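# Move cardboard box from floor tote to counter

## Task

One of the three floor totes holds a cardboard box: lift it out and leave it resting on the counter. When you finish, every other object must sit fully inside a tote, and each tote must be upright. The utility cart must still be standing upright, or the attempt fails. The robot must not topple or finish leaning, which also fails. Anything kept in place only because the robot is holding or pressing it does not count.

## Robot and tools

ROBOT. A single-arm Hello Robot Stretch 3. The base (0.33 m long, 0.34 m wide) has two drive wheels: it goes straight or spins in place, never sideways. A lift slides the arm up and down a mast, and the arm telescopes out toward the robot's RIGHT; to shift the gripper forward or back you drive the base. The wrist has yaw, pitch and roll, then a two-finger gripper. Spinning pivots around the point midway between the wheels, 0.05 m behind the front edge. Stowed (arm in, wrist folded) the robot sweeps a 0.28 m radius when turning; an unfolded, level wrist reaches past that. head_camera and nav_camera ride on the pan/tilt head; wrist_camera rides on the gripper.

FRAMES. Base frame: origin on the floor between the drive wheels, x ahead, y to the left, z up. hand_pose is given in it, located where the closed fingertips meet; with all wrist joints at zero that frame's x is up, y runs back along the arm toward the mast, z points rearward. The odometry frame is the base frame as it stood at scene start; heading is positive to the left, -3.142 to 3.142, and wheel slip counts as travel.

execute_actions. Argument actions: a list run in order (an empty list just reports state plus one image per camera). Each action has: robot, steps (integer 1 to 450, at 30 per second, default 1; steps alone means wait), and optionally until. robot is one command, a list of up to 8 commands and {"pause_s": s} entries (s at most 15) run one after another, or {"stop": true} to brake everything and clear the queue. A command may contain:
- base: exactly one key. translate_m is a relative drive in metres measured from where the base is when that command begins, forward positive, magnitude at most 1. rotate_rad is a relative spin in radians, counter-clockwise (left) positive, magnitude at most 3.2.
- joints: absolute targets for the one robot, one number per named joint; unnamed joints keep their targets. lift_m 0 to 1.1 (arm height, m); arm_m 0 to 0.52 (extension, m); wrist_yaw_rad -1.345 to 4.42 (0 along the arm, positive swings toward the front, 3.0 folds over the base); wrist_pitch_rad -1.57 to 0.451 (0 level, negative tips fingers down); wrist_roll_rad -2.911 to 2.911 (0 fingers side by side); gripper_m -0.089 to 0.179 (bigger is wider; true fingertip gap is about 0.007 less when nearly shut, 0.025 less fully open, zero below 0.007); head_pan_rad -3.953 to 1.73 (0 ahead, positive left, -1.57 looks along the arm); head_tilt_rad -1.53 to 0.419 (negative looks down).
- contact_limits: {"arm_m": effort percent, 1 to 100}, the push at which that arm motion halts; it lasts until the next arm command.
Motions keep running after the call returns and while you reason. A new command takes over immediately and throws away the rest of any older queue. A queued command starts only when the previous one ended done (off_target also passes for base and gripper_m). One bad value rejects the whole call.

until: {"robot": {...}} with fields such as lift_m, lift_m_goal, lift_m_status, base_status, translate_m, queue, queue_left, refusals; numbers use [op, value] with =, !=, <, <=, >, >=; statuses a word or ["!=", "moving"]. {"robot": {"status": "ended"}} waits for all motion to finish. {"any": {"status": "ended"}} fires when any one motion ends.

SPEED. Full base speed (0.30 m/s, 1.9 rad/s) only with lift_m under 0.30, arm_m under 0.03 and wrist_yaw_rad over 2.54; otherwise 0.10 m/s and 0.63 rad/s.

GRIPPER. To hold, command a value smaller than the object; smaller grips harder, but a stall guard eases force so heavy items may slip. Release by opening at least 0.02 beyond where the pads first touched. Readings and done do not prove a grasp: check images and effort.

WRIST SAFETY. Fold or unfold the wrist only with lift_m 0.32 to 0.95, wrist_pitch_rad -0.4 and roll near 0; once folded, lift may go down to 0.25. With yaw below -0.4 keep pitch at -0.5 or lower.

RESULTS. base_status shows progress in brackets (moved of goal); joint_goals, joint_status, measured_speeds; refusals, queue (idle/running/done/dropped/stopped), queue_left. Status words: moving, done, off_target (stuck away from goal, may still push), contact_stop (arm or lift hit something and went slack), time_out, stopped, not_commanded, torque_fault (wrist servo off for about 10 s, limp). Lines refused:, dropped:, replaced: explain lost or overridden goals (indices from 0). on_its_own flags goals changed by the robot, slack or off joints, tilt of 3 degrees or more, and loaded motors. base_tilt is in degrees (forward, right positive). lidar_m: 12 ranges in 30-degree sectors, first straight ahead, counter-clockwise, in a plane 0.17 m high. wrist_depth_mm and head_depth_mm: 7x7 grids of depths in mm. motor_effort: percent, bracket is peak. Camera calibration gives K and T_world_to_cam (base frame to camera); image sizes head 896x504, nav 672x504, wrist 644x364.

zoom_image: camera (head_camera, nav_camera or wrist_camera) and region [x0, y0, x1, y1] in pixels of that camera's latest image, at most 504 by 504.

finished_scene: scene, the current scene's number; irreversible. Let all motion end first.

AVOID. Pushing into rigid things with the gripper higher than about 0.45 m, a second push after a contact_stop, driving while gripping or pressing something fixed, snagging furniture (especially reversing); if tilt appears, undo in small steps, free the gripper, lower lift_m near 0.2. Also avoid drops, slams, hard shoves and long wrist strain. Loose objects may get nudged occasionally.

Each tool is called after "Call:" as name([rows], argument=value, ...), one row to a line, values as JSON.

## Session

Call:
execute_actions([
  {"robot":{"joints":{"head_pan_rad":-1.57,"head_tilt_rad":-0.7}},"steps":200,"until":{"robot":{"status":"ended"}}},
])

Scene clock: 1.30 s.
robot.base_odometry: x=+0.000 y=+0.000 heading=+0.000 (m, m, rad; robot's odometry frame)
robot.turned_by_wheels: +0.000 (rad since the last result)
robot.turned_by_imu: +0.000 (rad since the last result)
robot.base_tilt: forward=-1.2 right=-1.7 (deg)
robot.lidar_m: 1.81 1.32 1.08 1.07 1.17 1.37 2.33 2.52 2.43 2.39 2.03 1.39
robot.head_depth_mm: 2226 2370 2614 2086 1705 1411 1208 / 2222 2427 2653 2154 1697 1408 1202 / 2256 2483 2663 2156 1713 1414 1211 / 2298 2529 2796 2141 1700 1423 1208 / 2345 2624 2837 2136 1703 1418 1202 / 2388 2672 2858 2144 1696 1421 1204 / 2443 2701 2877 2167 1696 1423 1202
robot.base_status: not_commanded
robot.joint_positions: lift_m=+0.518 arm_m=-0.002 wrist_yaw_rad=+3.088 wrist_pitch_rad=-0.570 wrist_roll_rad=+0.000 gripper_m=+0.037 head_pan_rad=-1.563 head_tilt_rad=-0.691
robot.joint_goals: lift_m=+0.518 arm_m=-0.002 wrist_yaw_rad=+3.088 wrist_pitch_rad=-0.570 wrist_roll_rad=+0.000 gripper_m=+0.037 head_pan_rad=-1.570 head_tilt_rad=-0.700
robot.joint_status: lift_m=not_commanded arm_m=not_commanded wrist_yaw_rad=not_commanded wrist_pitch_rad=not_commanded wrist_roll_rad=not_commanded gripper_m=not_commanded head_pan_rad=done head_tilt_rad=done
robot.measured_speeds: translate_m=+0.000 rotate_rad=+0.000 lift_m=+0.000 arm_m=+0.000 wrist_yaw_rad=+0.000 wrist_pitch_rad=+0.000 wrist_roll_rad=+0.000 head_pan_rad=+0.000 head_tilt_rad=+0.000
robot: refusals=0 queue=done queue_left=0
robot.motor_effort: left_wheel=+0(0) right_wheel=-1(1) lift_m=+23(23) arm_m=+0(1) wrist_yaw_rad=+0(0) wrist_pitch_rad=+6(6) wrist_roll_rad=+0(0) gripper_m=+0(0) head_pan_rad=-4(47) head_tilt_rad=-3(26) (%)
robot.hand_pose: x=-0.0104 y=+0.0593 z=+0.4984 quat_wxyz=(+0.217, +0.683, +0.181, +0.673) (m; robot's base frame)
robot.wrist_depth_mm: - - - - - 950 911 / - - - - - - - / - - - - - - - / 934 944 - 950 940 935 948 / 804 817 808 806 835 814 800 / 699 702 712 701 - 702 700 / 618 618 619 629 607 618 630
pictures: head_camera (sideways: a quarter turn clockwise sets it upright), nav_camera (sideways: a quarter turn counterclockwise sets it upright), wrist_camera
camera_calibration (this result's frames):
head_camera: T_world_to_cam=[[0.00659166, 0.596162, -0.802837, 1.06412], [0.999401, -0.0312135, -0.0149726, 0.0120464], [-0.0339854, -0.802257, -0.596011, 0.733524], [0, 0, 0, 1]] pos_world=[0.0058757, -0.0455351, 1.29168]
nav_camera: T_world_to_cam=[[0.00537994, -0.678619, 0.734471, -0.916535], [-0.999917, 0.00496821, 0.0119147, 0.0392534], [-0.0117346, -0.734474, -0.678535, 0.84274], [0, 0, 0, 1]] pos_world=[0.0540702, -0.0032025, 1.24453]
wrist_camera: T_world_to_cam=[[0.998559, -0.0524941, 0.0111757, 0.0100535], [-0.0264018, -0.661738, -0.74927, 0.44757], [0.0467276, 0.747895, -0.66217, 0.443998], [0, 0, 0, 1]] pos_world=[-0.0189694, -0.0353621, 0.629241]
Images, in order (width x height): head_camera 896x504, nav_camera 672x504, wrist_camera 644x364.

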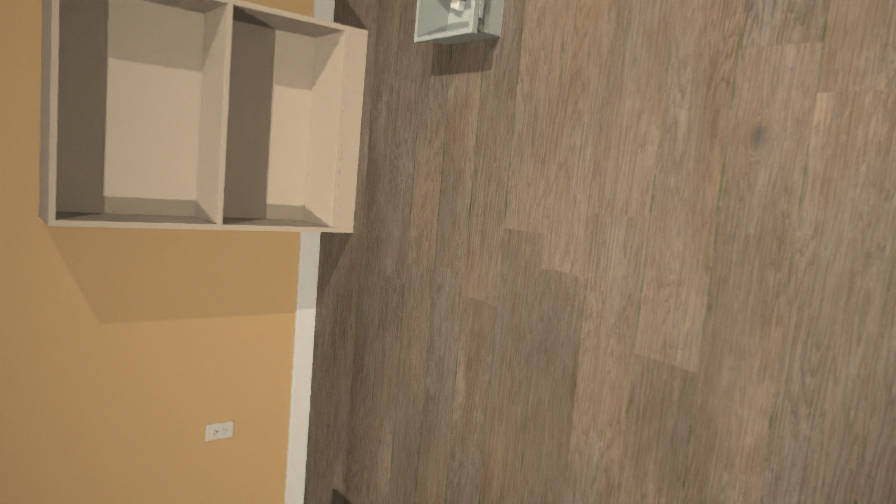

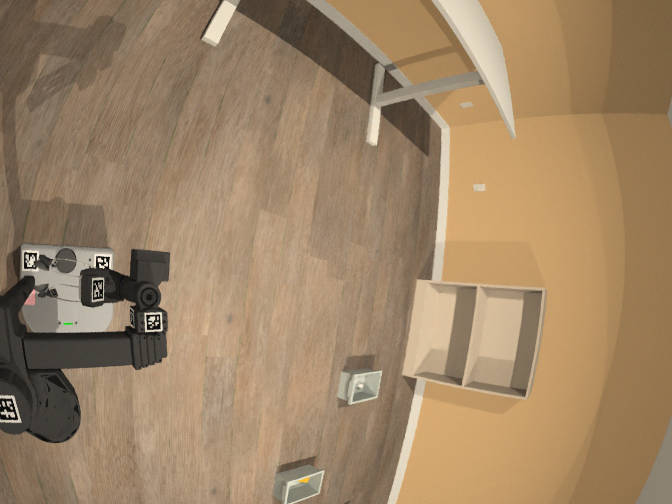

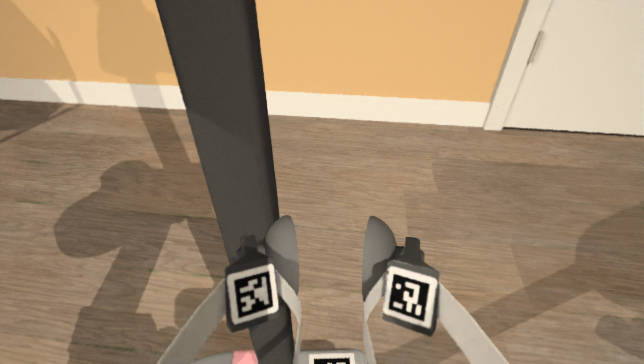

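Call:
execute_actions([
  {"robot":[{"joints":{"lift_m":0.28,"head_pan_rad":0,"head_tilt_rad":-0.85},"base":{"rotate_rad":-2.5}},{"base":{"translate_m":0.5}}],"steps":450,"until":{"robot":{"status":"ended"}}},
])

Scene clock: 8.93 s.
robot.base_odometry: x=-0.401 y=-0.299 heading=-2.500 (m, m, rad; robot's odometry frame)
robot.turned_by_wheels: -2.500 (rad since the last result)
robot.turned_by_imu: -2.520 (rad since the last result)
robot.base_tilt: forward=-1.1 right=-1.8 (deg)
robot.lidar_m: 2.27 2.02 2.11 2.07 2.16 1.71 1.62 1.43 1.43 1.28 1.97 1.98
robot.head_depth_mm: 1883 2073 2207 1808 1520 1308 1148 / 2011 2256 2223 1797 1514 1312 1143 / 2960 2923 2224 1803 1511 1301 1142 / 3000 2971 2140 1753 1512 1307 1147 / 2695 2807 2218 1727 1508 1303 1143 / 2474 2697 2223 1803 1521 1300 1139 / 2261 2526 2246 1800 1516 1301 1140
robot.base_status: done (translate_m +0.5000 of +0.5000)
robot.joint_positions: lift_m=+0.280 arm_m=-0.002 wrist_yaw_rad=+3.088 wrist_pitch_rad=-0.570 wrist_roll_rad=+0.000 gripper_m=+0.037 head_pan_rad=-0.007 head_tilt_rad=-0.840
robot.joint_goals: lift_m=+0.280 arm_m=-0.002 wrist_yaw_rad=+3.088 wrist_pitch_rad=-0.570 wrist_roll_rad=+0.000 gripper_m=+0.037 head_pan_rad=+0.000 head_tilt_rad=-0.850
robot.joint_status: lift_m=done arm_m=not_commanded wrist_yaw_rad=not_commanded wrist_pitch_rad=not_commanded wrist_roll_rad=not_commanded gripper_m=not_commanded head_pan_rad=done head_tilt_rad=done
robot.measured_speeds: translate_m=+0.000 rotate_rad=+0.000 lift_m=+0.000 arm_m=+0.000 wrist_yaw_rad=+0.000 wrist_pitch_rad=+0.000 wrist_roll_rad=+0.000 head_pan_rad=+0.000 head_tilt_rad=+0.000
robot: refusals=0 queue=done queue_left=0
robot.motor_effort: left_wheel=+1(7) right_wheel=-2(10) lift_m=+17(24) arm_m=+0(0) wrist_yaw_rad=+0(0) wrist_pitch_rad=+6(7) wrist_roll_rad=+0(0) gripper_m=+0(0) head_pan_rad=+4(47) head_tilt_rad=-3(12) (%)
robot.hand_pose: x=-0.0104 y=+0.0592 z=+0.2605 quat_wxyz=(+0.217, +0.683, +0.181, +0.673) (m; robot's base frame)
robot.wrist_depth_mm: - - - - - - - / 918 922 - 921 924 932 922 / 727 714 - 714 718 727 722 / 601 598 - 593 603 592 597 / 509 516 - 528 522 514 506 / 451 - - - - 442 443 / - - - - 380 390 390
pictures: head_camera (sideways: a quarter turn clockwise sets it upright), nav_camera (sideways: a quarter turn counterclockwise sets it upright), wrist_camera
camera_calibration (this result's frames):
head_camera: T_world_to_cam=[[-0.708978, 0.0162707, -0.705043, 0.941018], [0.0434615, 0.998842, -0.0206532, 0.0252696], [0.70389, -0.0452849, -0.708864, 0.875819], [0, 0, 0, 1]] pos_world=[0.0495826, -0.000890028, 1.28482]
nav_camera: T_world_to_cam=[[0.780495, -0.00545489, 0.625138, -0.778792], [-0.0179755, -0.999744, 0.0137191, 0.030917], [0.624904, -0.0219449, -0.780393, 0.971322], [0, 0, 0, 1]] pos_world=[0.00141615, 0.0479764, 1.24444]
wrist_camera: T_world_to_cam=[[0.998559, -0.0524908, 0.0111757, 0.0127117], [-0.0264134, -0.661958, -0.749075, 0.269186], [0.0467174, 0.7477, -0.662391, 0.286542], [0, 0, 0, 1]] pos_world=[-0.0189698, -0.0353909, 0.391301]
Images, in order (width x height): head_camera 896x504, nav_camera 672x504, wrist_camera 644x364.

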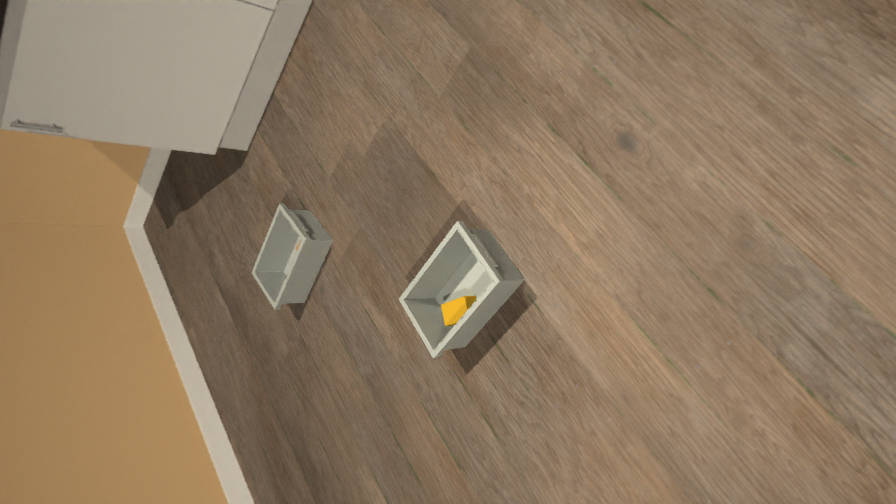

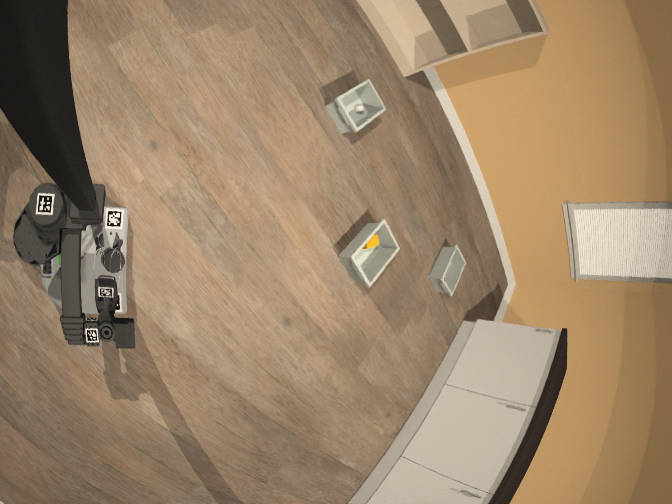

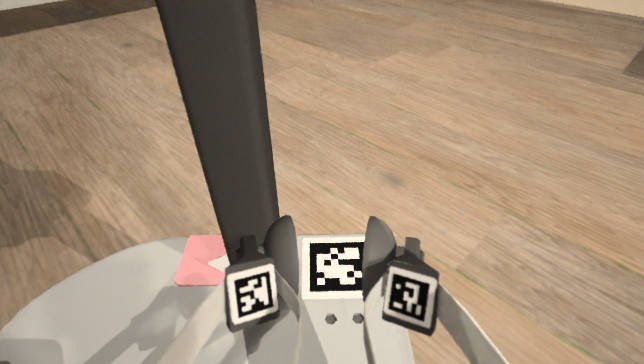

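Call:
execute_actions([
  {"robot":[{"base":{"rotate_rad":0.55}},{"base":{"translate_m":0.95}},{"base":{"rotate_rad":-0.55}},{"base":{"translate_m":0.95},"joints":{"head_pan_rad":-1.3,"head_tilt_rad":-1.1}},{"joints":{"lift_m":0.6,"wrist_pitch_rad":-0.4}},{"joints":{"wrist_yaw_rad":0,"gripper_m":0.12}},{"joints":{"wrist_pitch_rad":-1.57,"arm_m":0.2}}],"steps":450,"until":{"robot":{"status":"ended"}}},
  {"steps":300,"until":{"robot":{"status":"ended"}}},
])

Scene clock: 31.03 s.
robot.base_odometry: x=-1.513 y=-1.750 heading=-2.500 (m, m, rad; robot's odometry frame)
robot.turned_by_wheels: +0.000 (rad since the last result)
robot.turned_by_imu: -0.007 (rad since the last result)
robot.base_tilt: forward=-1.2 right=-1.8 (deg)
robot.lidar_m: 0.84 0.73 0.73 0.80 1.39 2.63 3.05 3.01 2.18 1.24 1.09 1.46
robot.head_depth_mm: 1478 1860 1677 1551 - - 1093 / 1369 1798 1682 1554 1313 1212 - / 1275 1556 1673 1508 1309 1207 - / 1196 1443 1676 1481 1305 1217 - / 1122 1336 1632 1486 1305 1200 1095 / 1058 1244 1574 1475 1316 1196 1093 / 1014 1419 1658 1475 1320 1199 1098
robot.base_status: done (translate_m +0.9500 of +0.9500)
robot.joint_positions: lift_m=+0.600 arm_m=+0.200 wrist_yaw_rad=+0.002 wrist_pitch_rad=-1.564 wrist_roll_rad=+0.000 gripper_m=+0.120 head_pan_rad=-1.294 head_tilt_rad=-1.087
robot.joint_goals: lift_m=+0.600 arm_m=+0.200 wrist_yaw_rad=+0.000 wrist_pitch_rad=-1.570 wrist_roll_rad=+0.000 gripper_m=+0.120 head_pan_rad=-1.300 head_tilt_rad=-1.100
robot.joint_status: lift_m=done arm_m=done wrist_yaw_rad=done wrist_pitch_rad=done wrist_roll_rad=not_commanded gripper_m=done head_pan_rad=done head_tilt_rad=done
robot.measured_speeds: translate_m=+0.000 rotate_rad=+0.000 lift_m=+0.000 arm_m=+0.000 wrist_yaw_rad=+0.000 wrist_pitch_rad=+0.000 wrist_roll_rad=+0.000 head_pan_rad=+0.000 head_tilt_rad=+0.000
robot: refusals=0 queue=done queue_left=0
robot.motor_effort: left_wheel=+1(8) right_wheel=-2(9) lift_m=+29(32) arm_m=+5(5) wrist_yaw_rad=-1(2) wrist_pitch_rad=-3(12) wrist_roll_rad=+0(0) gripper_m=+0(79) head_pan_rad=-4(49) head_tilt_rad=-4(17) (%)
robot.hand_pose: x=-0.0217 y=-0.3224 z=+0.4820 quat_wxyz=(+0.502, +0.498, -0.501, -0.498) (m; robot's base frame)
robot.wrist_depth_mm: 589 565 547 596 589 593 595 / 603 610 602 605 608 598 599 / 614 589 615 617 615 612 567 / 634 625 620 626 634 628 577 / 639 646 643 635 641 627 633 / 645 644 654 - - - 644 / 671 672 652 - - 672 654
pictures: head_camera (sideways: a quarter turn clockwise sets it upright), nav_camera (sideways: a quarter turn counterclockwise sets it upright), wrist_camera
camera_calibration (this result's frames):
head_camera: T_world_to_cam=[[-0.224284, 0.829891, -0.51086, 0.68506], [0.969307, 0.244143, -0.0289475, 0.0304122], [0.1007, -0.501672, -0.859177, 1.07494], [0, 0, 0, 1]] pos_world=[0.0159238, -0.0366846, 1.27441]
nav_camera: T_world_to_cam=[[0.248789, -0.874695, 0.415947, -0.503037], [-0.963704, -0.266494, 0.0160068, 0.0337124], [0.0968464, -0.404832, -0.909248, 1.14203], [0, 0, 0, 1]] pos_world=[0.0470379, 0.0313086, 1.24708]
wrist_camera: T_world_to_cam=[[-0.999925, -0.0108411, 0.0056687, -0.0257458], [-0.00989565, 0.989198, 0.146254, 0.283363], [-0.00719302, 0.146187, -0.989231, 0.681541], [0, 0, 0, 1]] pos_world=[-0.0180375, -0.380214, 0.632904]
Images, in order (width x height): head_camera 896x504, nav_camera 672x504, wrist_camera 644x364.

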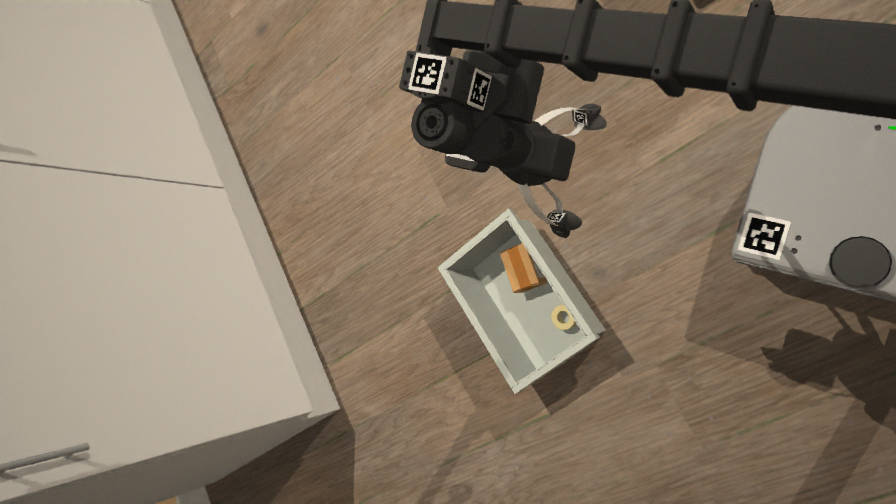

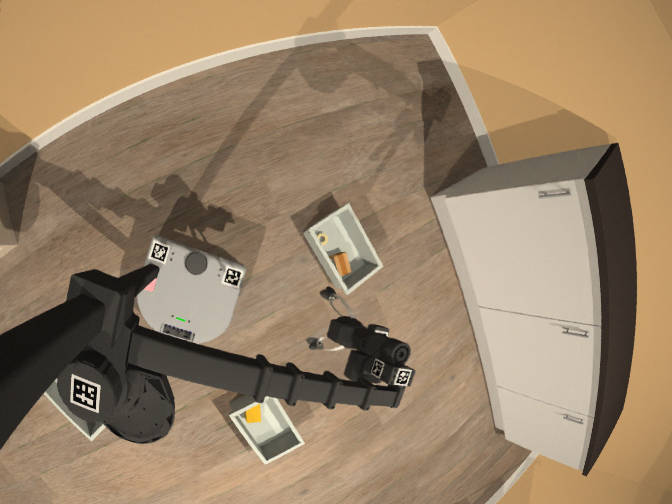

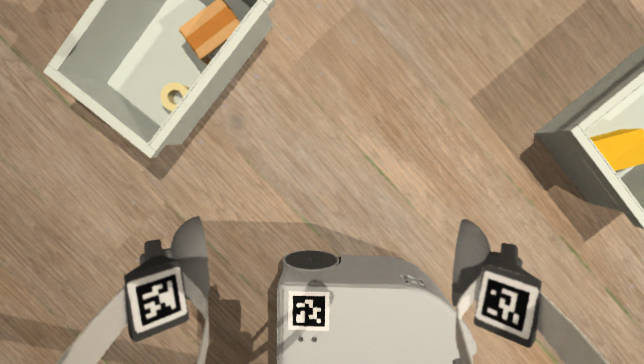

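Call:
execute_actions([
  {"robot":[{"joints":{"wrist_roll_rad":1.1,"arm_m":0.415,"gripper_m":0.1},"base":{"translate_m":0.178}},{"joints":{"lift_m":0.3}}],"steps":450,"until":{"robot":{"status":"ended"}}},
])

Scene clock: 37.60 s.
robot.base_odometry: x=-1.656 y=-1.857 heading=-2.500 (m, m, rad; robot's odometry frame)
robot.turned_by_wheels: +0.000 (rad since the last result)
robot.turned_by_imu: -0.002 (rad since the last result)
robot.base_tilt: forward=-1.2 right=-1.7 (deg)
robot.lidar_m: 0.70 0.61 0.61 0.70 0.90 2.77 3.25 2.61 1.92 1.10 1.01 1.21
robot.head_depth_mm: 1301 1641 1688 1488 1336 1210 1107 / 1202 1487 1672 1550 1329 1227 - / 1114 1372 1665 1509 1309 1212 - / 1051 1261 1617 1478 1301 1215 - / 985 1170 1547 1474 1327 1201 1102 / 1020 1370 1641 1484 1326 1200 1098 / 1432 1752 1654 1465 1319 1197 1097
robot.base_status: done (translate_m +0.1780 of +0.1780)
robot.joint_positions: lift_m=+0.300 arm_m=+0.415 wrist_yaw_rad=+0.002 wrist_pitch_rad=-1.564 wrist_roll_rad=+1.096 gripper_m=+0.100 head_pan_rad=-1.294 head_tilt_rad=-1.087
robot.joint_goals: lift_m=+0.300 arm_m=+0.415 wrist_yaw_rad=+0.000 wrist_pitch_rad=-1.570 wrist_roll_rad=+1.100 gripper_m=+0.100 head_pan_rad=-1.300 head_tilt_rad=-1.100
robot.joint_status: lift_m=done arm_m=done wrist_yaw_rad=done wrist_pitch_rad=done wrist_roll_rad=done gripper_m=done head_pan_rad=done head_tilt_rad=done
robot.measured_speeds: translate_m=+0.000 rotate_rad=+0.000 lift_m=+0.000 arm_m=+0.000 wrist_yaw_rad=+0.000 wrist_pitch_rad=+0.000 wrist_roll_rad=+0.000 head_pan_rad=+0.000 head_tilt_rad=+0.000
robot: refusals=0 queue=done queue_left=0
robot.motor_effort: left_wheel=+1(5) right_wheel=-2(3) lift_m=+16(29) arm_m=+5(5) wrist_yaw_rad=-1(1) wrist_pitch_rad=-3(3) wrist_roll_rad=+2(3) gripper_m=+1(71) head_pan_rad=-3(4) head_tilt_rad=-4(4) (%)
robot.hand_pose: x=-0.0216 y=-0.5371 z=+0.1826 quat_wxyz=(+0.168, +0.166, -0.689, -0.685) (m; robot's base frame)
robot.wrist_depth_mm: 321 318 318 315 314 311 309 / 326 327 325 210 319 317 314 / 334 333 222 326 325 325 322 / 340 242 336 283 329 331 328 / 347 248 340 290 335 335 335 / 357 355 348 345 328 342 341 / 367 360 315 355 350 354 349
pictures: head_camera (sideways: a quarter turn clockwise sets it upright), nav_camera (sideways: a quarter turn counterclockwise sets it upright), wrist_camera
camera_calibration (this result's frames):
head_camera: T_world_to_cam=[[-0.224284, 0.829891, -0.51086, 0.685061], [0.969307, 0.244143, -0.0289475, 0.0304122], [0.1007, -0.501672, -0.859177, 1.07494], [0, 0, 0, 1]] pos_world=[0.0159238, -0.0366846, 1.27441]
nav_camera: T_world_to_cam=[[0.248789, -0.874695, 0.415947, -0.503037], [-0.963704, -0.266494, 0.0160068, 0.0337124], [0.0968465, -0.404832, -0.909248, 1.14203], [0, 0, 0, 1]] pos_world=[0.0470379, 0.0313086, 1.24708]
wrist_camera: T_world_to_cam=[[-0.467168, 0.884168, -0.000211822, 0.466942], [0.874266, 0.461972, 0.149131, 0.274977], [0.131955, 0.0694843, -0.988817, 0.378566], [0, 0, 0, 1]] pos_world=[-0.072216, -0.566192, 0.333424]
Images, in order (width x height): head_camera 896x504, nav_camera 672x504, wrist_camera 644x364.

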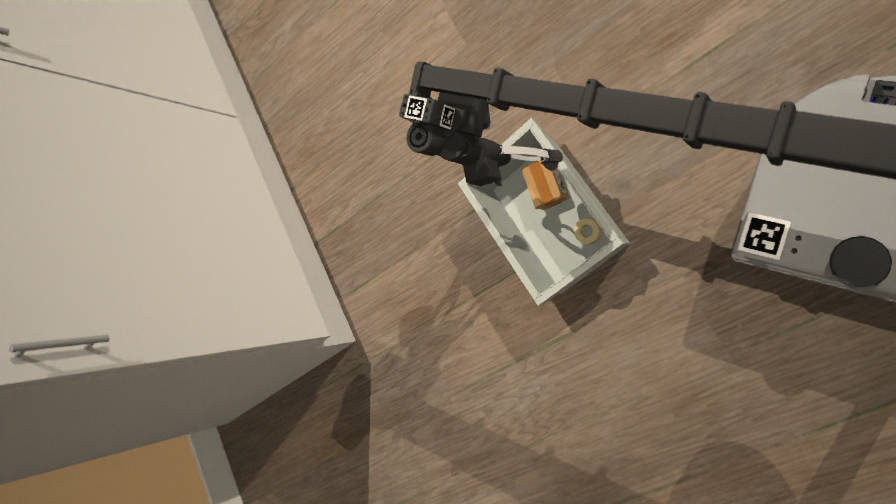

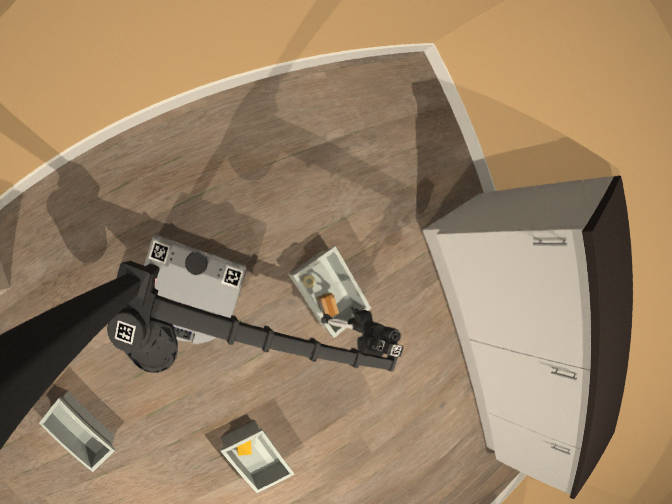

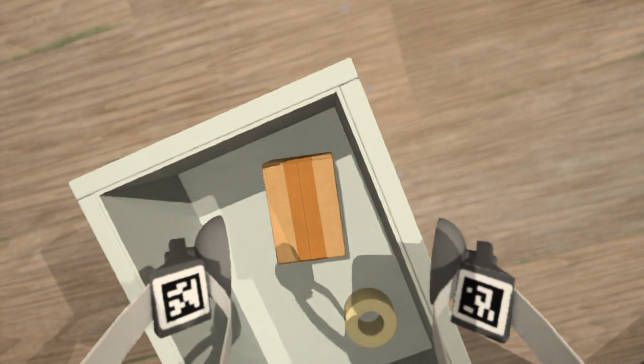

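Call:
execute_actions([
  {"robot":[{"joints":{"arm_m":0.433,"gripper_m":0.09}},{"joints":{"lift_m":0.165}},{"joints":{"gripper_m":0.02}},{"pause_s":0.5},{"joints":{"lift_m":0.4,"head_pan_rad":-0.6,"head_tilt_rad":-0.8}}],"steps":450,"until":{"robot":{"status":"ended"}}},
])

Scene clock: 39.57 s.
robot.base_odometry: x=-1.656 y=-1.857 heading=-2.500 (m, m, rad; robot's odometry frame)
robot.turned_by_wheels: +0.000 (rad since the last result)
robot.turned_by_imu: -0.001 (rad since the last result)
robot.base_tilt: forward=-1.1 right=-1.8 (deg)
robot.lidar_m: 0.70 0.61 0.61 0.70 0.90 2.76 3.24 2.61 1.92 1.09 1.01 1.21
robot.head_depth_mm: 1303 1635 1676 1494 1334 1207 1103 / 1208 1493 1674 1529 1318 1193 - / 1121 1372 1662 1507 1312 1220 - / 1051 1266 1610 1480 1305 1223 - / 989 1176 1551 1477 1324 1200 1096 / 1020 1377 1630 1481 1320 1199 1100 / 1424 1750 1656 1479 1321 1193 1098
robot.base_status: done (translate_m +0.1780 of +0.1780)
robot.joint_positions: lift_m=+0.247 arm_m=+0.433 wrist_yaw_rad=+0.003 wrist_pitch_rad=-1.587 wrist_roll_rad=+1.094 gripper_m=+0.090 head_pan_rad=-1.294 head_tilt_rad=-1.087
robot.joint_goals: lift_m=+0.246 arm_m=+0.433 wrist_yaw_rad=+0.000 wrist_pitch_rad=-1.570 wrist_roll_rad=+1.100 gripper_m=+0.090 head_pan_rad=-1.300 head_tilt_rad=-1.100
robot.joint_status: lift_m=contact_stop arm_m=done wrist_yaw_rad=done wrist_pitch_rad=done wrist_roll_rad=done gripper_m=done head_pan_rad=done head_tilt_rad=done
robot.measured_speeds: translate_m=+0.000 rotate_rad=+0.003 lift_m=+0.008 arm_m=+0.002 wrist_yaw_rad=+0.010 wrist_pitch_rad=+0.000 wrist_roll_rad=-0.024 head_pan_rad=+0.000 head_tilt_rad=+0.000
robot: refusals=0 queue=dropped queue_left=0
robot.on_its_own: lift_m is slack since a contact_stop, until your next command for it (your +0.165 is given up)
robot.motor_effort: left_wheel=+1(1) right_wheel=+1(4) lift_m=+7(20) arm_m=+1(5) wrist_yaw_rad=-2(2) wrist_pitch_rad=+9(16) wrist_roll_rad=+4(4) gripper_m=-3(47) head_pan_rad=-3(3) head_tilt_rad=-4(4) (%)
robot.hand_pose: x=-0.0217 y=-0.5494 z=+0.1296 quat_wxyz=(+0.167, +0.169, -0.681, -0.693) (m; robot's base frame)
robot.wrist_depth_mm: 269 270 268 268 267 265 266 / 276 275 273 161 273 271 271 / 282 280 164 276 276 277 278 / 285 168 284 236 230 283 282 / 174 229 291 239 285 290 288 / 177 199 296 244 293 295 297 / 308 197 299 304 284 180 302
pictures: head_camera (sideways: a quarter turn clockwise sets it upright), nav_camera (sideways: a quarter turn counterclockwise sets it upright), wrist_camera
dropped: robot: command 1 of its queue: lift_m: contact_stop
camera_calibration (this result's frames):
head_camera: T_world_to_cam=[[-0.224323, 0.830045, -0.510593, 0.684713], [0.969306, 0.244147, -0.0289569, 0.0304245], [0.100624, -0.501416, -0.859335, 1.07514], [0, 0, 0, 1]] pos_world=[0.0159213, -0.0366764, 1.2744]
nav_camera: T_world_to_cam=[[0.24882, -0.874821, 0.415665, -0.502669], [-0.963704, -0.266494, 0.0160091, 0.0337094], [0.0967672, -0.404561, -0.909377, 1.14219], [0, 0, 0, 1]] pos_world=[0.0470334, 0.0313248, 1.24709]
wrist_camera: T_world_to_cam=[[-0.469764, 0.882559, 0.0202933, 0.474181], [0.872916, 0.460957, 0.159801, 0.286629], [0.131679, 0.0927831, -0.986941, 0.339533], [0, 0, 0, 1]] pos_world=[-0.0721595, -0.582119, 0.279673]
Images, in order (width x height): head_camera 896x504, nav_camera 672x504, wrist_camera 644x364.

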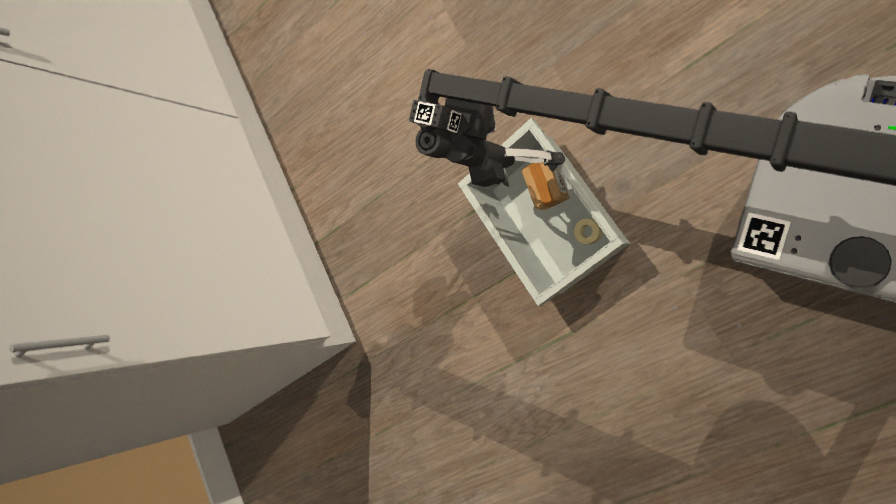

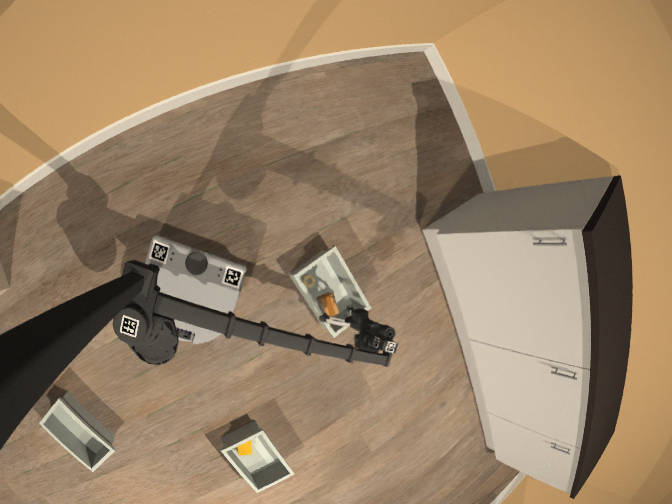

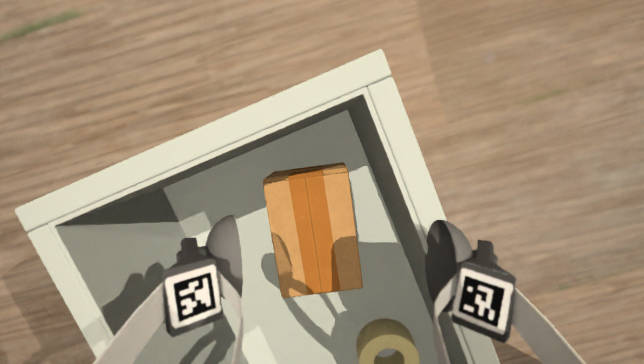

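Call:
execute_actions([
  {"robot":[{"joints":{"lift_m":0.3}},{"joints":{"arm_m":0.46,"gripper_m":0.08},"base":{"translate_m":0.015}},{"joints":{"lift_m":0.165}},{"joints":{"gripper_m":0.02}},{"pause_s":0.5},{"joints":{"lift_m":0.4,"head_pan_rad":-0.6,"head_tilt_rad":-0.8}}],"steps":450,"until":{"robot":{"status":"ended"}}},
])

Scene clock: 43.77 s.
robot.base_odometry: x=-1.668 y=-1.866 heading=-2.500 (m, m, rad; robot's odometry frame)
robot.turned_by_wheels: +0.000 (rad since the last result)
robot.turned_by_imu: -0.002 (rad since the last result)
robot.base_tilt: forward=-1.2 right=-1.8 (deg)
robot.lidar_m: 0.69 0.60 0.59 0.69 0.91 2.79 3.25 2.61 1.91 1.08 1.00 1.19
robot.head_depth_mm: 1278 1625 1684 1485 1332 1203 1109 / 1188 1477 1678 1539 1332 1206 - / 1114 1357 1643 1501 1306 1223 - / 1039 1249 1604 1476 1293 1220 - / 974 1160 1499 1471 1328 1208 1095 / 1046 1414 1643 1469 1323 1200 1098 / 1442 1746 1662 1464 1329 1198 1095
robot.base_status: done (translate_m +0.0150 of +0.0150)
robot.joint_positions: lift_m=+0.182 arm_m=+0.460 wrist_yaw_rad=+0.003 wrist_pitch_rad=-1.587 wrist_roll_rad=+1.095 gripper_m=+0.080 head_pan_rad=-1.294 head_tilt_rad=-1.087
robot.joint_goals: lift_m=+0.182 arm_m=+0.460 wrist_yaw_rad=+0.000 wrist_pitch_rad=-1.570 wrist_roll_rad=+1.100 gripper_m=+0.080 head_pan_rad=-1.300 head_tilt_rad=-1.100
robot.joint_status: lift_m=contact_stop arm_m=done wrist_yaw_rad=done wrist_pitch_rad=done wrist_roll_rad=done gripper_m=done head_pan_rad=done head_tilt_rad=done
robot.measured_speeds: translate_m=+0.000 rotate_rad=-0.001 lift_m=+0.002 arm_m=+0.000 wrist_yaw_rad=+0.010 wrist_pitch_rad=+0.000 wrist_roll_rad=+0.000 head_pan_rad=+0.000 head_tilt_rad=+0.000
robot: refusals=0 queue=dropped queue_left=0
robot.on_its_own: lift_m is slack since a contact_stop, until your next command for it (your +0.165 is given up)
robot.motor_effort: left_wheel=-1(4) right_wheel=+7(8) lift_m=+15(28) arm_m=+4(6) wrist_yaw_rad=-2(2) wrist_pitch_rad=+9(14) wrist_roll_rad=+3(3) gripper_m=-3(46) head_pan_rad=-3(4) head_tilt_rad=-4(4) (%)
robot.hand_pose: x=-0.0217 y=-0.5762 z=+0.0653 quat_wxyz=(+0.166, +0.169, -0.681, -0.693) (m; robot's base frame)
robot.wrist_depth_mm: 207 207 206 206 206 94 205 / 211 212 211 209 96 96 209 / 215 216 99 98 188 102 214 / 221 101 217 215 186 116 217 / 103 181 222 168 170 130 103 / 137 166 227 173 173 129 106 / 127 155 232 230 178 222 108
pictures: head_camera (sideways: a quarter turn clockwise sets it upright), nav_camera (sideways: a quarter turn counterclockwise sets it upright), wrist_camera
dropped: robot: command 2 of its queue: lift_m: contact_stop
camera_calibration (this result's frames):
head_camera: T_world_to_cam=[[-0.224342, 0.830094, -0.510505, 0.684598], [0.969304, 0.244154, -0.02896, 0.0304286], [0.100602, -0.501331, -0.859387, 1.07521], [0, 0, 0, 1]] pos_world=[0.0159207, -0.0366737, 1.27439]
nav_camera: T_world_to_cam=[[0.248836, -0.87486, 0.415572, -0.502548], [-0.963702, -0.2665, 0.0160098, 0.0337084], [0.0967436, -0.404471, -0.909419, 1.14225], [0, 0, 0, 1]] pos_world=[0.0470317, 0.0313304, 1.24709]
wrist_camera: T_world_to_cam=[[-0.469073, 0.882927, 0.0202712, 0.499409], [0.873279, 0.46028, 0.159771, 0.308912], [0.131735, 0.0926465, -0.986946, 0.278442], [0, 0, 0, 1]] pos_world=[-0.072188, -0.608924, 0.215329]
Images, in order (width x height): head_camera 896x504, nav_camera 672x504, wrist_camera 644x364.

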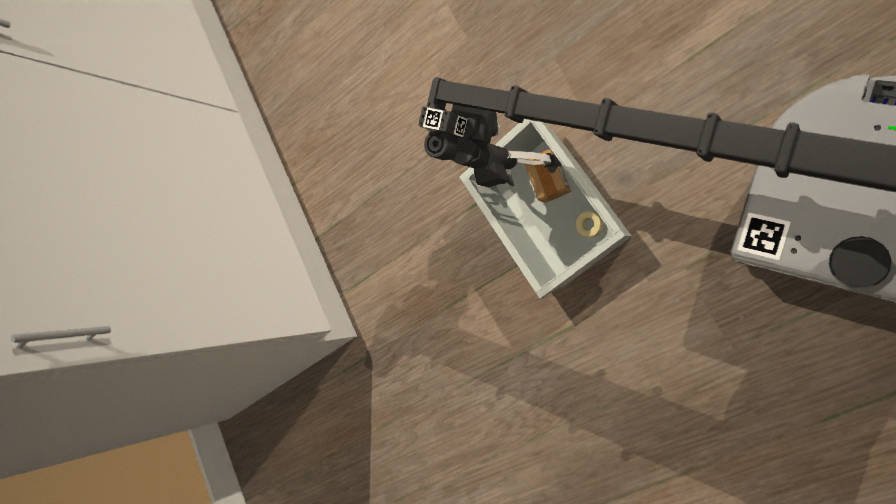

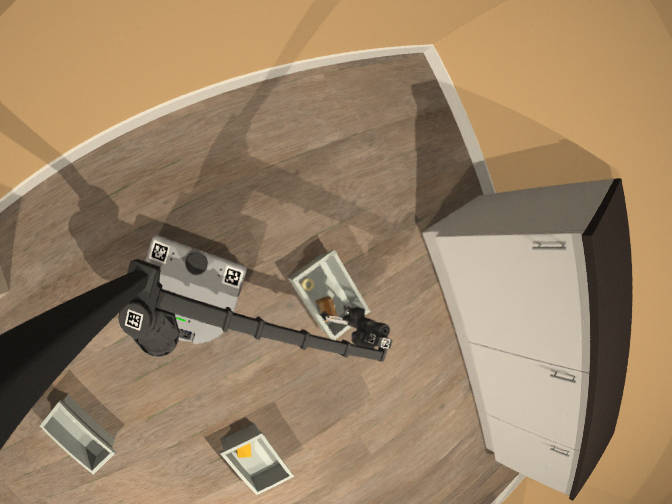

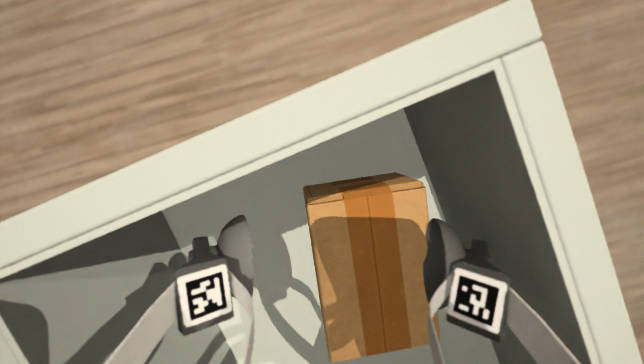

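Call:
execute_actions([
  {"robot":[{"joints":{"lift_m":0.186}},{"joints":{"gripper_m":0.015}},{"pause_s":0.5},{"joints":{"lift_m":0.4,"head_pan_rad":-0.6,"head_tilt_rad":-0.8}}],"steps":450,"until":{"robot":{"status":"ended"}}},
])

Scene clock: 48.53 s.
robot.base_odometry: x=-1.668 y=-1.866 heading=-2.500 (m, m, rad; robot's odometry frame)
robot.turned_by_wheels: +0.000 (rad since the last result)
robot.turned_by_imu: -0.002 (rad since the last result)
robot.base_tilt: forward=-1.0 right=-1.8 (deg)
robot.lidar_m: 0.69 0.60 0.60 0.69 0.91 2.79 3.26 2.62 1.90 1.09 1.00 1.20
robot.head_depth_mm: 1316 1484 1656 1678 1492 1325 1117 / 1326 1501 1738 1882 1554 1323 1136 / 1358 1545 1772 1887 1555 1330 1160 / 1387 1560 1822 1873 1564 1327 1159 / 1406 1589 1844 1865 1551 1325 1167 / 1390 1523 1645 1719 1548 1325 1161 / 1138 1178 1269 1329 1388 1308 1157
robot.base_status: done (translate_m +0.0150 of +0.0150)
robot.joint_positions: lift_m=+0.400 arm_m=+0.460 wrist_yaw_rad=+0.003 wrist_pitch_rad=-1.571 wrist_roll_rad=+1.095 gripper_m=+0.015 head_pan_rad=-0.607 head_tilt_rad=-0.804
robot.joint_goals: lift_m=+0.400 arm_m=+0.460 wrist_yaw_rad=+0.000 wrist_pitch_rad=-1.570 wrist_roll_rad=+1.100 gripper_m=+0.015 head_pan_rad=-0.600 head_tilt_rad=-0.800
robot.joint_status: lift_m=done arm_m=done wrist_yaw_rad=done wrist_pitch_rad=done wrist_roll_rad=done gripper_m=done head_pan_rad=done head_tilt_rad=done
robot.measured_speeds: translate_m=+0.000 rotate_rad=+0.000 lift_m=+0.000 arm_m=+0.000 wrist_yaw_rad=+0.000 wrist_pitch_rad=+0.000 wrist_roll_rad=+0.000 head_pan_rad=+0.000 head_tilt_rad=+0.000
robot: refusals=0 queue=done queue_left=0
robot.motor_effort: left_wheel=+2(4) right_wheel=-1(14) lift_m=+29(29) arm_m=+3(4) wrist_yaw_rad=-2(2) wrist_pitch_rad=+1(10) wrist_roll_rad=+3(3) gripper_m=+1(96) head_pan_rad=+4(45) head_tilt_rad=+2(16) (%)
robot.hand_pose: x=-0.0217 y=-0.5804 z=+0.2821 quat_wxyz=(+0.168, +0.167, -0.687, -0.687) (m; robot's base frame)
robot.wrist_depth_mm: 411 410 408 405 402 402 404 / 417 421 415 418 417 411 411 / 431 426 422 421 417 416 417 / 436 438 392 382 427 429 427 / 450 446 403 431 436 436 434 / 460 454 456 - 352 448 443 / 474 463 468 433 402 455 455
pictures: head_camera (sideways: a quarter turn clockwise sets it upright), nav_camera (sideways: a quarter turn counterclockwise sets it upright), wrist_camera
camera_calibration (this result's frames):
head_camera: T_world_to_cam=[[-0.554204, 0.398823, -0.730615, 0.9734], [0.600634, 0.799291, -0.0192958, 0.0201046], [0.576279, -0.449526, -0.682517, 0.842329], [0, 0, 0, 1]] pos_world=[0.04197, -0.0256349, 1.28647]
nav_camera: T_world_to_cam=[[0.6217, -0.431939, 0.653389, -0.814633], [-0.579918, -0.814567, 0.0133028, 0.0348862], [0.526483, -0.387182, -0.756905, 0.94138], [0, 0, 0, 1]] pos_world=[0.0310682, 0.0410309, 1.24434]
wrist_camera: T_world_to_cam=[[-0.469028, 0.883165, 0.00573179, 0.502992], [0.873296, 0.462799, 0.152223, 0.279789], [0.131785, 0.0764022, -0.98833, 0.483836], [0, 0, 0, 1]] pos_world=[-0.0721841, -0.610677, 0.432717]
Images, in order (width x height): head_camera 896x504, nav_camera 672x504, wrist_camera 644x364.

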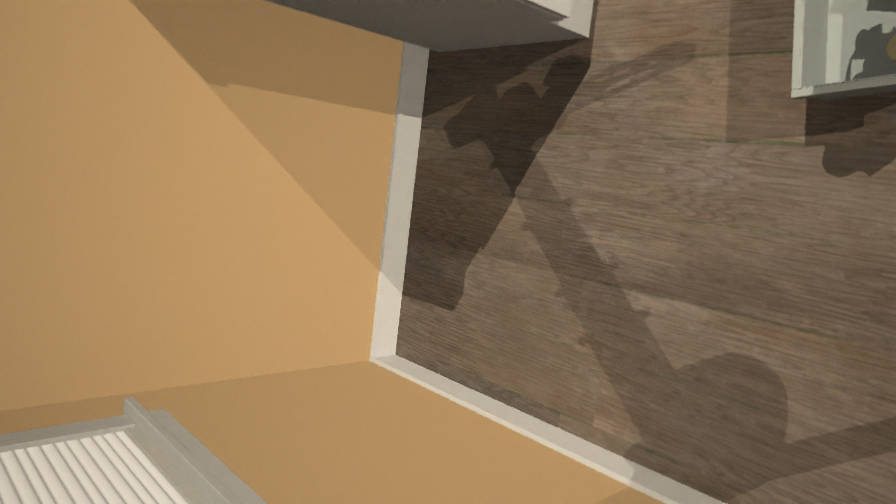

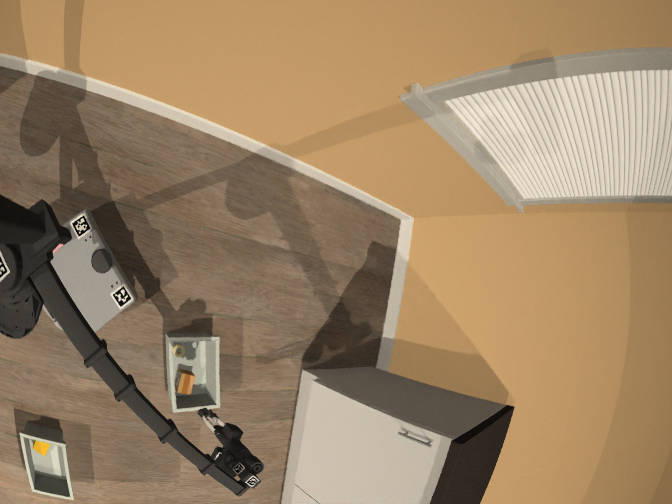

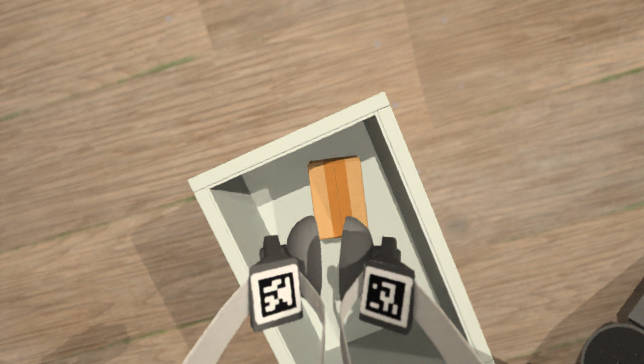

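Call:
execute_actions([
  {"robot":[{"joints":{"arm_m":0.445,"gripper_m":0.09}},{"joints":{"lift_m":0.17}},{"joints":{"gripper_m":0.015}},{"pause_s":0.5},{"joints":{"lift_m":0.4}}],"steps":450,"until":{"robot":{"status":"ended"}}},
])

Scene clock: 51.97 s.
robot.base_odometry: x=-1.668 y=-1.866 heading=-2.500 (m, m, rad; robot's odometry frame)
robot.turned_by_wheels: +0.000 (rad since the last result)
robot.turned_by_imu: -0.001 (rad since the last result)
robot.base_tilt: forward=-1.3 right=-2.0 (deg)
robot.lidar_m: 0.69 0.60 0.59 0.69 0.92 2.78 3.23 2.62 1.91 1.09 1.01 1.20
robot.head_depth_mm: 1315 1489 1655 1690 1498 1335 1124 / 1338 1509 1737 1888 1566 1336 1139 / 1362 1542 1763 1875 1565 1328 1161 / 1383 1560 1821 1883 1551 1322 1162 / 1402 1593 1849 1882 1558 1329 1161 / 1406 1531 1645 1715 1559 1329 1158 / 1137 1165 1265 1322 1395 1308 1158
robot.base_status: done (translate_m +0.0150 of +0.0150)
robot.joint_positions: lift_m=+0.233 arm_m=+0.445 wrist_yaw_rad=+0.010 wrist_pitch_rad=-1.587 wrist_roll_rad=+1.081 gripper_m=+0.090 head_pan_rad=-0.607 head_tilt_rad=-0.803
robot.joint_goals: lift_m=+0.233 arm_m=+0.445 wrist_yaw_rad=+0.000 wrist_pitch_rad=-1.570 wrist_roll_rad=+1.100 gripper_m=+0.090 head_pan_rad=-0.600 head_tilt_rad=-0.800
robot.joint_status: lift_m=contact_stop arm_m=done wrist_yaw_rad=done wrist_pitch_rad=done wrist_roll_rad=done gripper_m=done head_pan_rad=done head_tilt_rad=done
robot.measured_speeds: translate_m=+0.000 rotate_rad=+0.001 lift_m=+0.000 arm_m=-0.002 wrist_yaw_rad=+0.060 wrist_pitch_rad=+0.000 wrist_roll_rad=-0.072 head_pan_rad=+0.000 head_tilt_rad=+0.000
robot: refusals=0 queue=dropped queue_left=0
robot.on_its_own: lift_m is slack since a contact_stop, until your next command for it (your +0.170 is given up)
robot.motor_effort: left_wheel=+0(2) right_wheel=-1(6) lift_m=+13(30) arm_m=-3(4) wrist_yaw_rad=-8(9) wrist_pitch_rad=+9(15) wrist_roll_rad=+14(15) gripper_m=-5(81) head_pan_rad=+3(4) head_tilt_rad=+1(2) (%)
robot.hand_pose: x=-0.0219 y=-0.5617 z=+0.1160 quat_wxyz=(+0.174, +0.176, -0.679, -0.691) (m; robot's base frame)
robot.wrist_depth_mm: 256 257 256 255 251 252 253 / 262 262 260 141 149 258 260 / 267 266 138 259 190 263 264 / 133 144 252 212 225 167 271 / 143 194 258 214 264 165 277 / 135 162 262 219 274 - 282 / 292 159 262 273 275 213 289
pictures: head_camera (sideways: a quarter turn clockwise sets it upright), nav_camera (sideways: a quarter turn counterclockwise sets it upright), wrist_camera
dropped: robot: command 1 of its queue: lift_m: contact_stop
camera_calibration (this result's frames):
head_camera: T_world_to_cam=[[-0.553778, 0.398354, -0.731194, 0.974151], [0.600481, 0.799407, -0.0192641, 0.0200644], [0.576847, -0.449736, -0.681898, 0.841521], [0, 0, 0, 1]] pos_world=[0.0419861, -0.0256349, 1.28651]
nav_camera: T_world_to_cam=[[0.621335, -0.431493, 0.654031, -0.815467], [-0.579757, -0.814681, 0.013293, 0.0348979], [0.52709, -0.387438, -0.756351, 0.940656], [0, 0, 0, 1]] pos_world=[0.0310997, 0.0410083, 1.24434]
wrist_camera: T_world_to_cam=[[-0.487737, 0.872756, 0.0202682, 0.479334], [0.863262, 0.478714, 0.160037, 0.304403], [0.129971, 0.0955527, -0.986903, 0.328811], [0, 0, 0, 1]] pos_world=[-0.0717265, -0.595483, 0.266073]
Images, in order (width x height): head_camera 896x504, nav_camera 672x504, wrist_camera 644x364.

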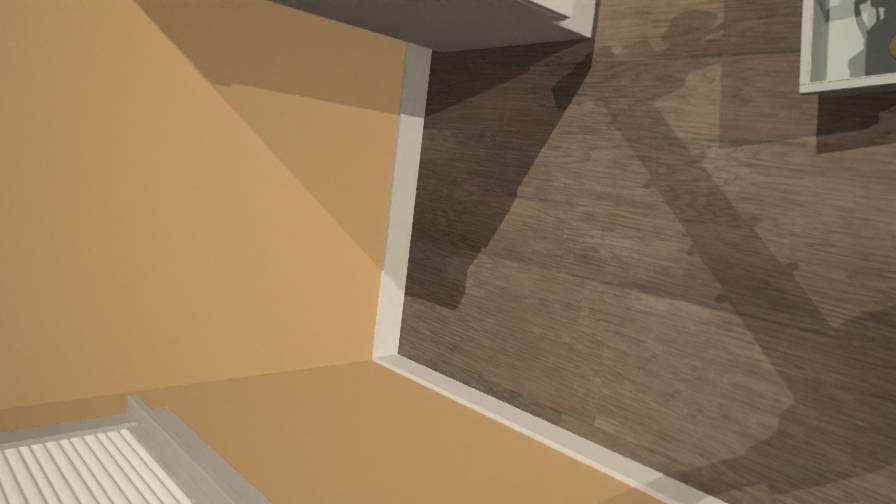

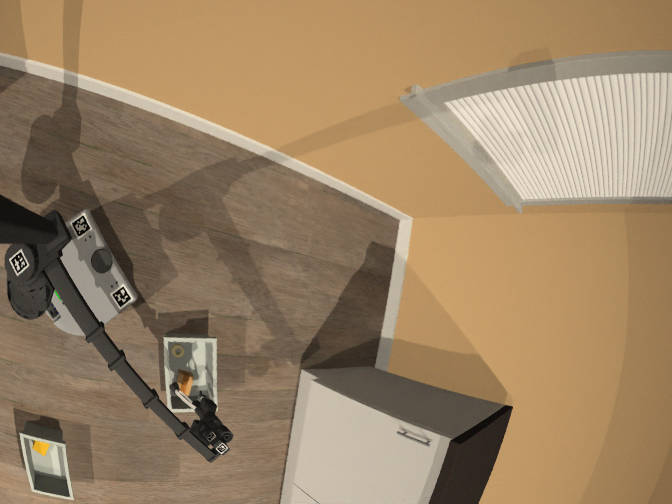

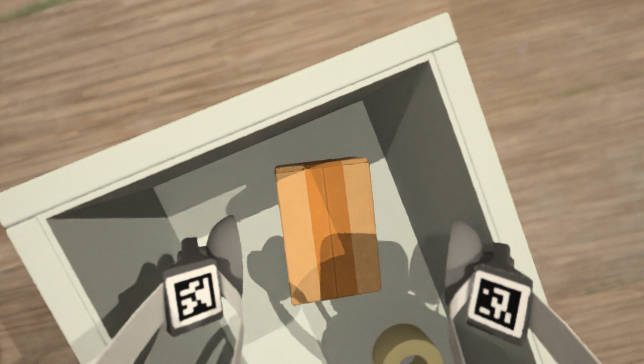

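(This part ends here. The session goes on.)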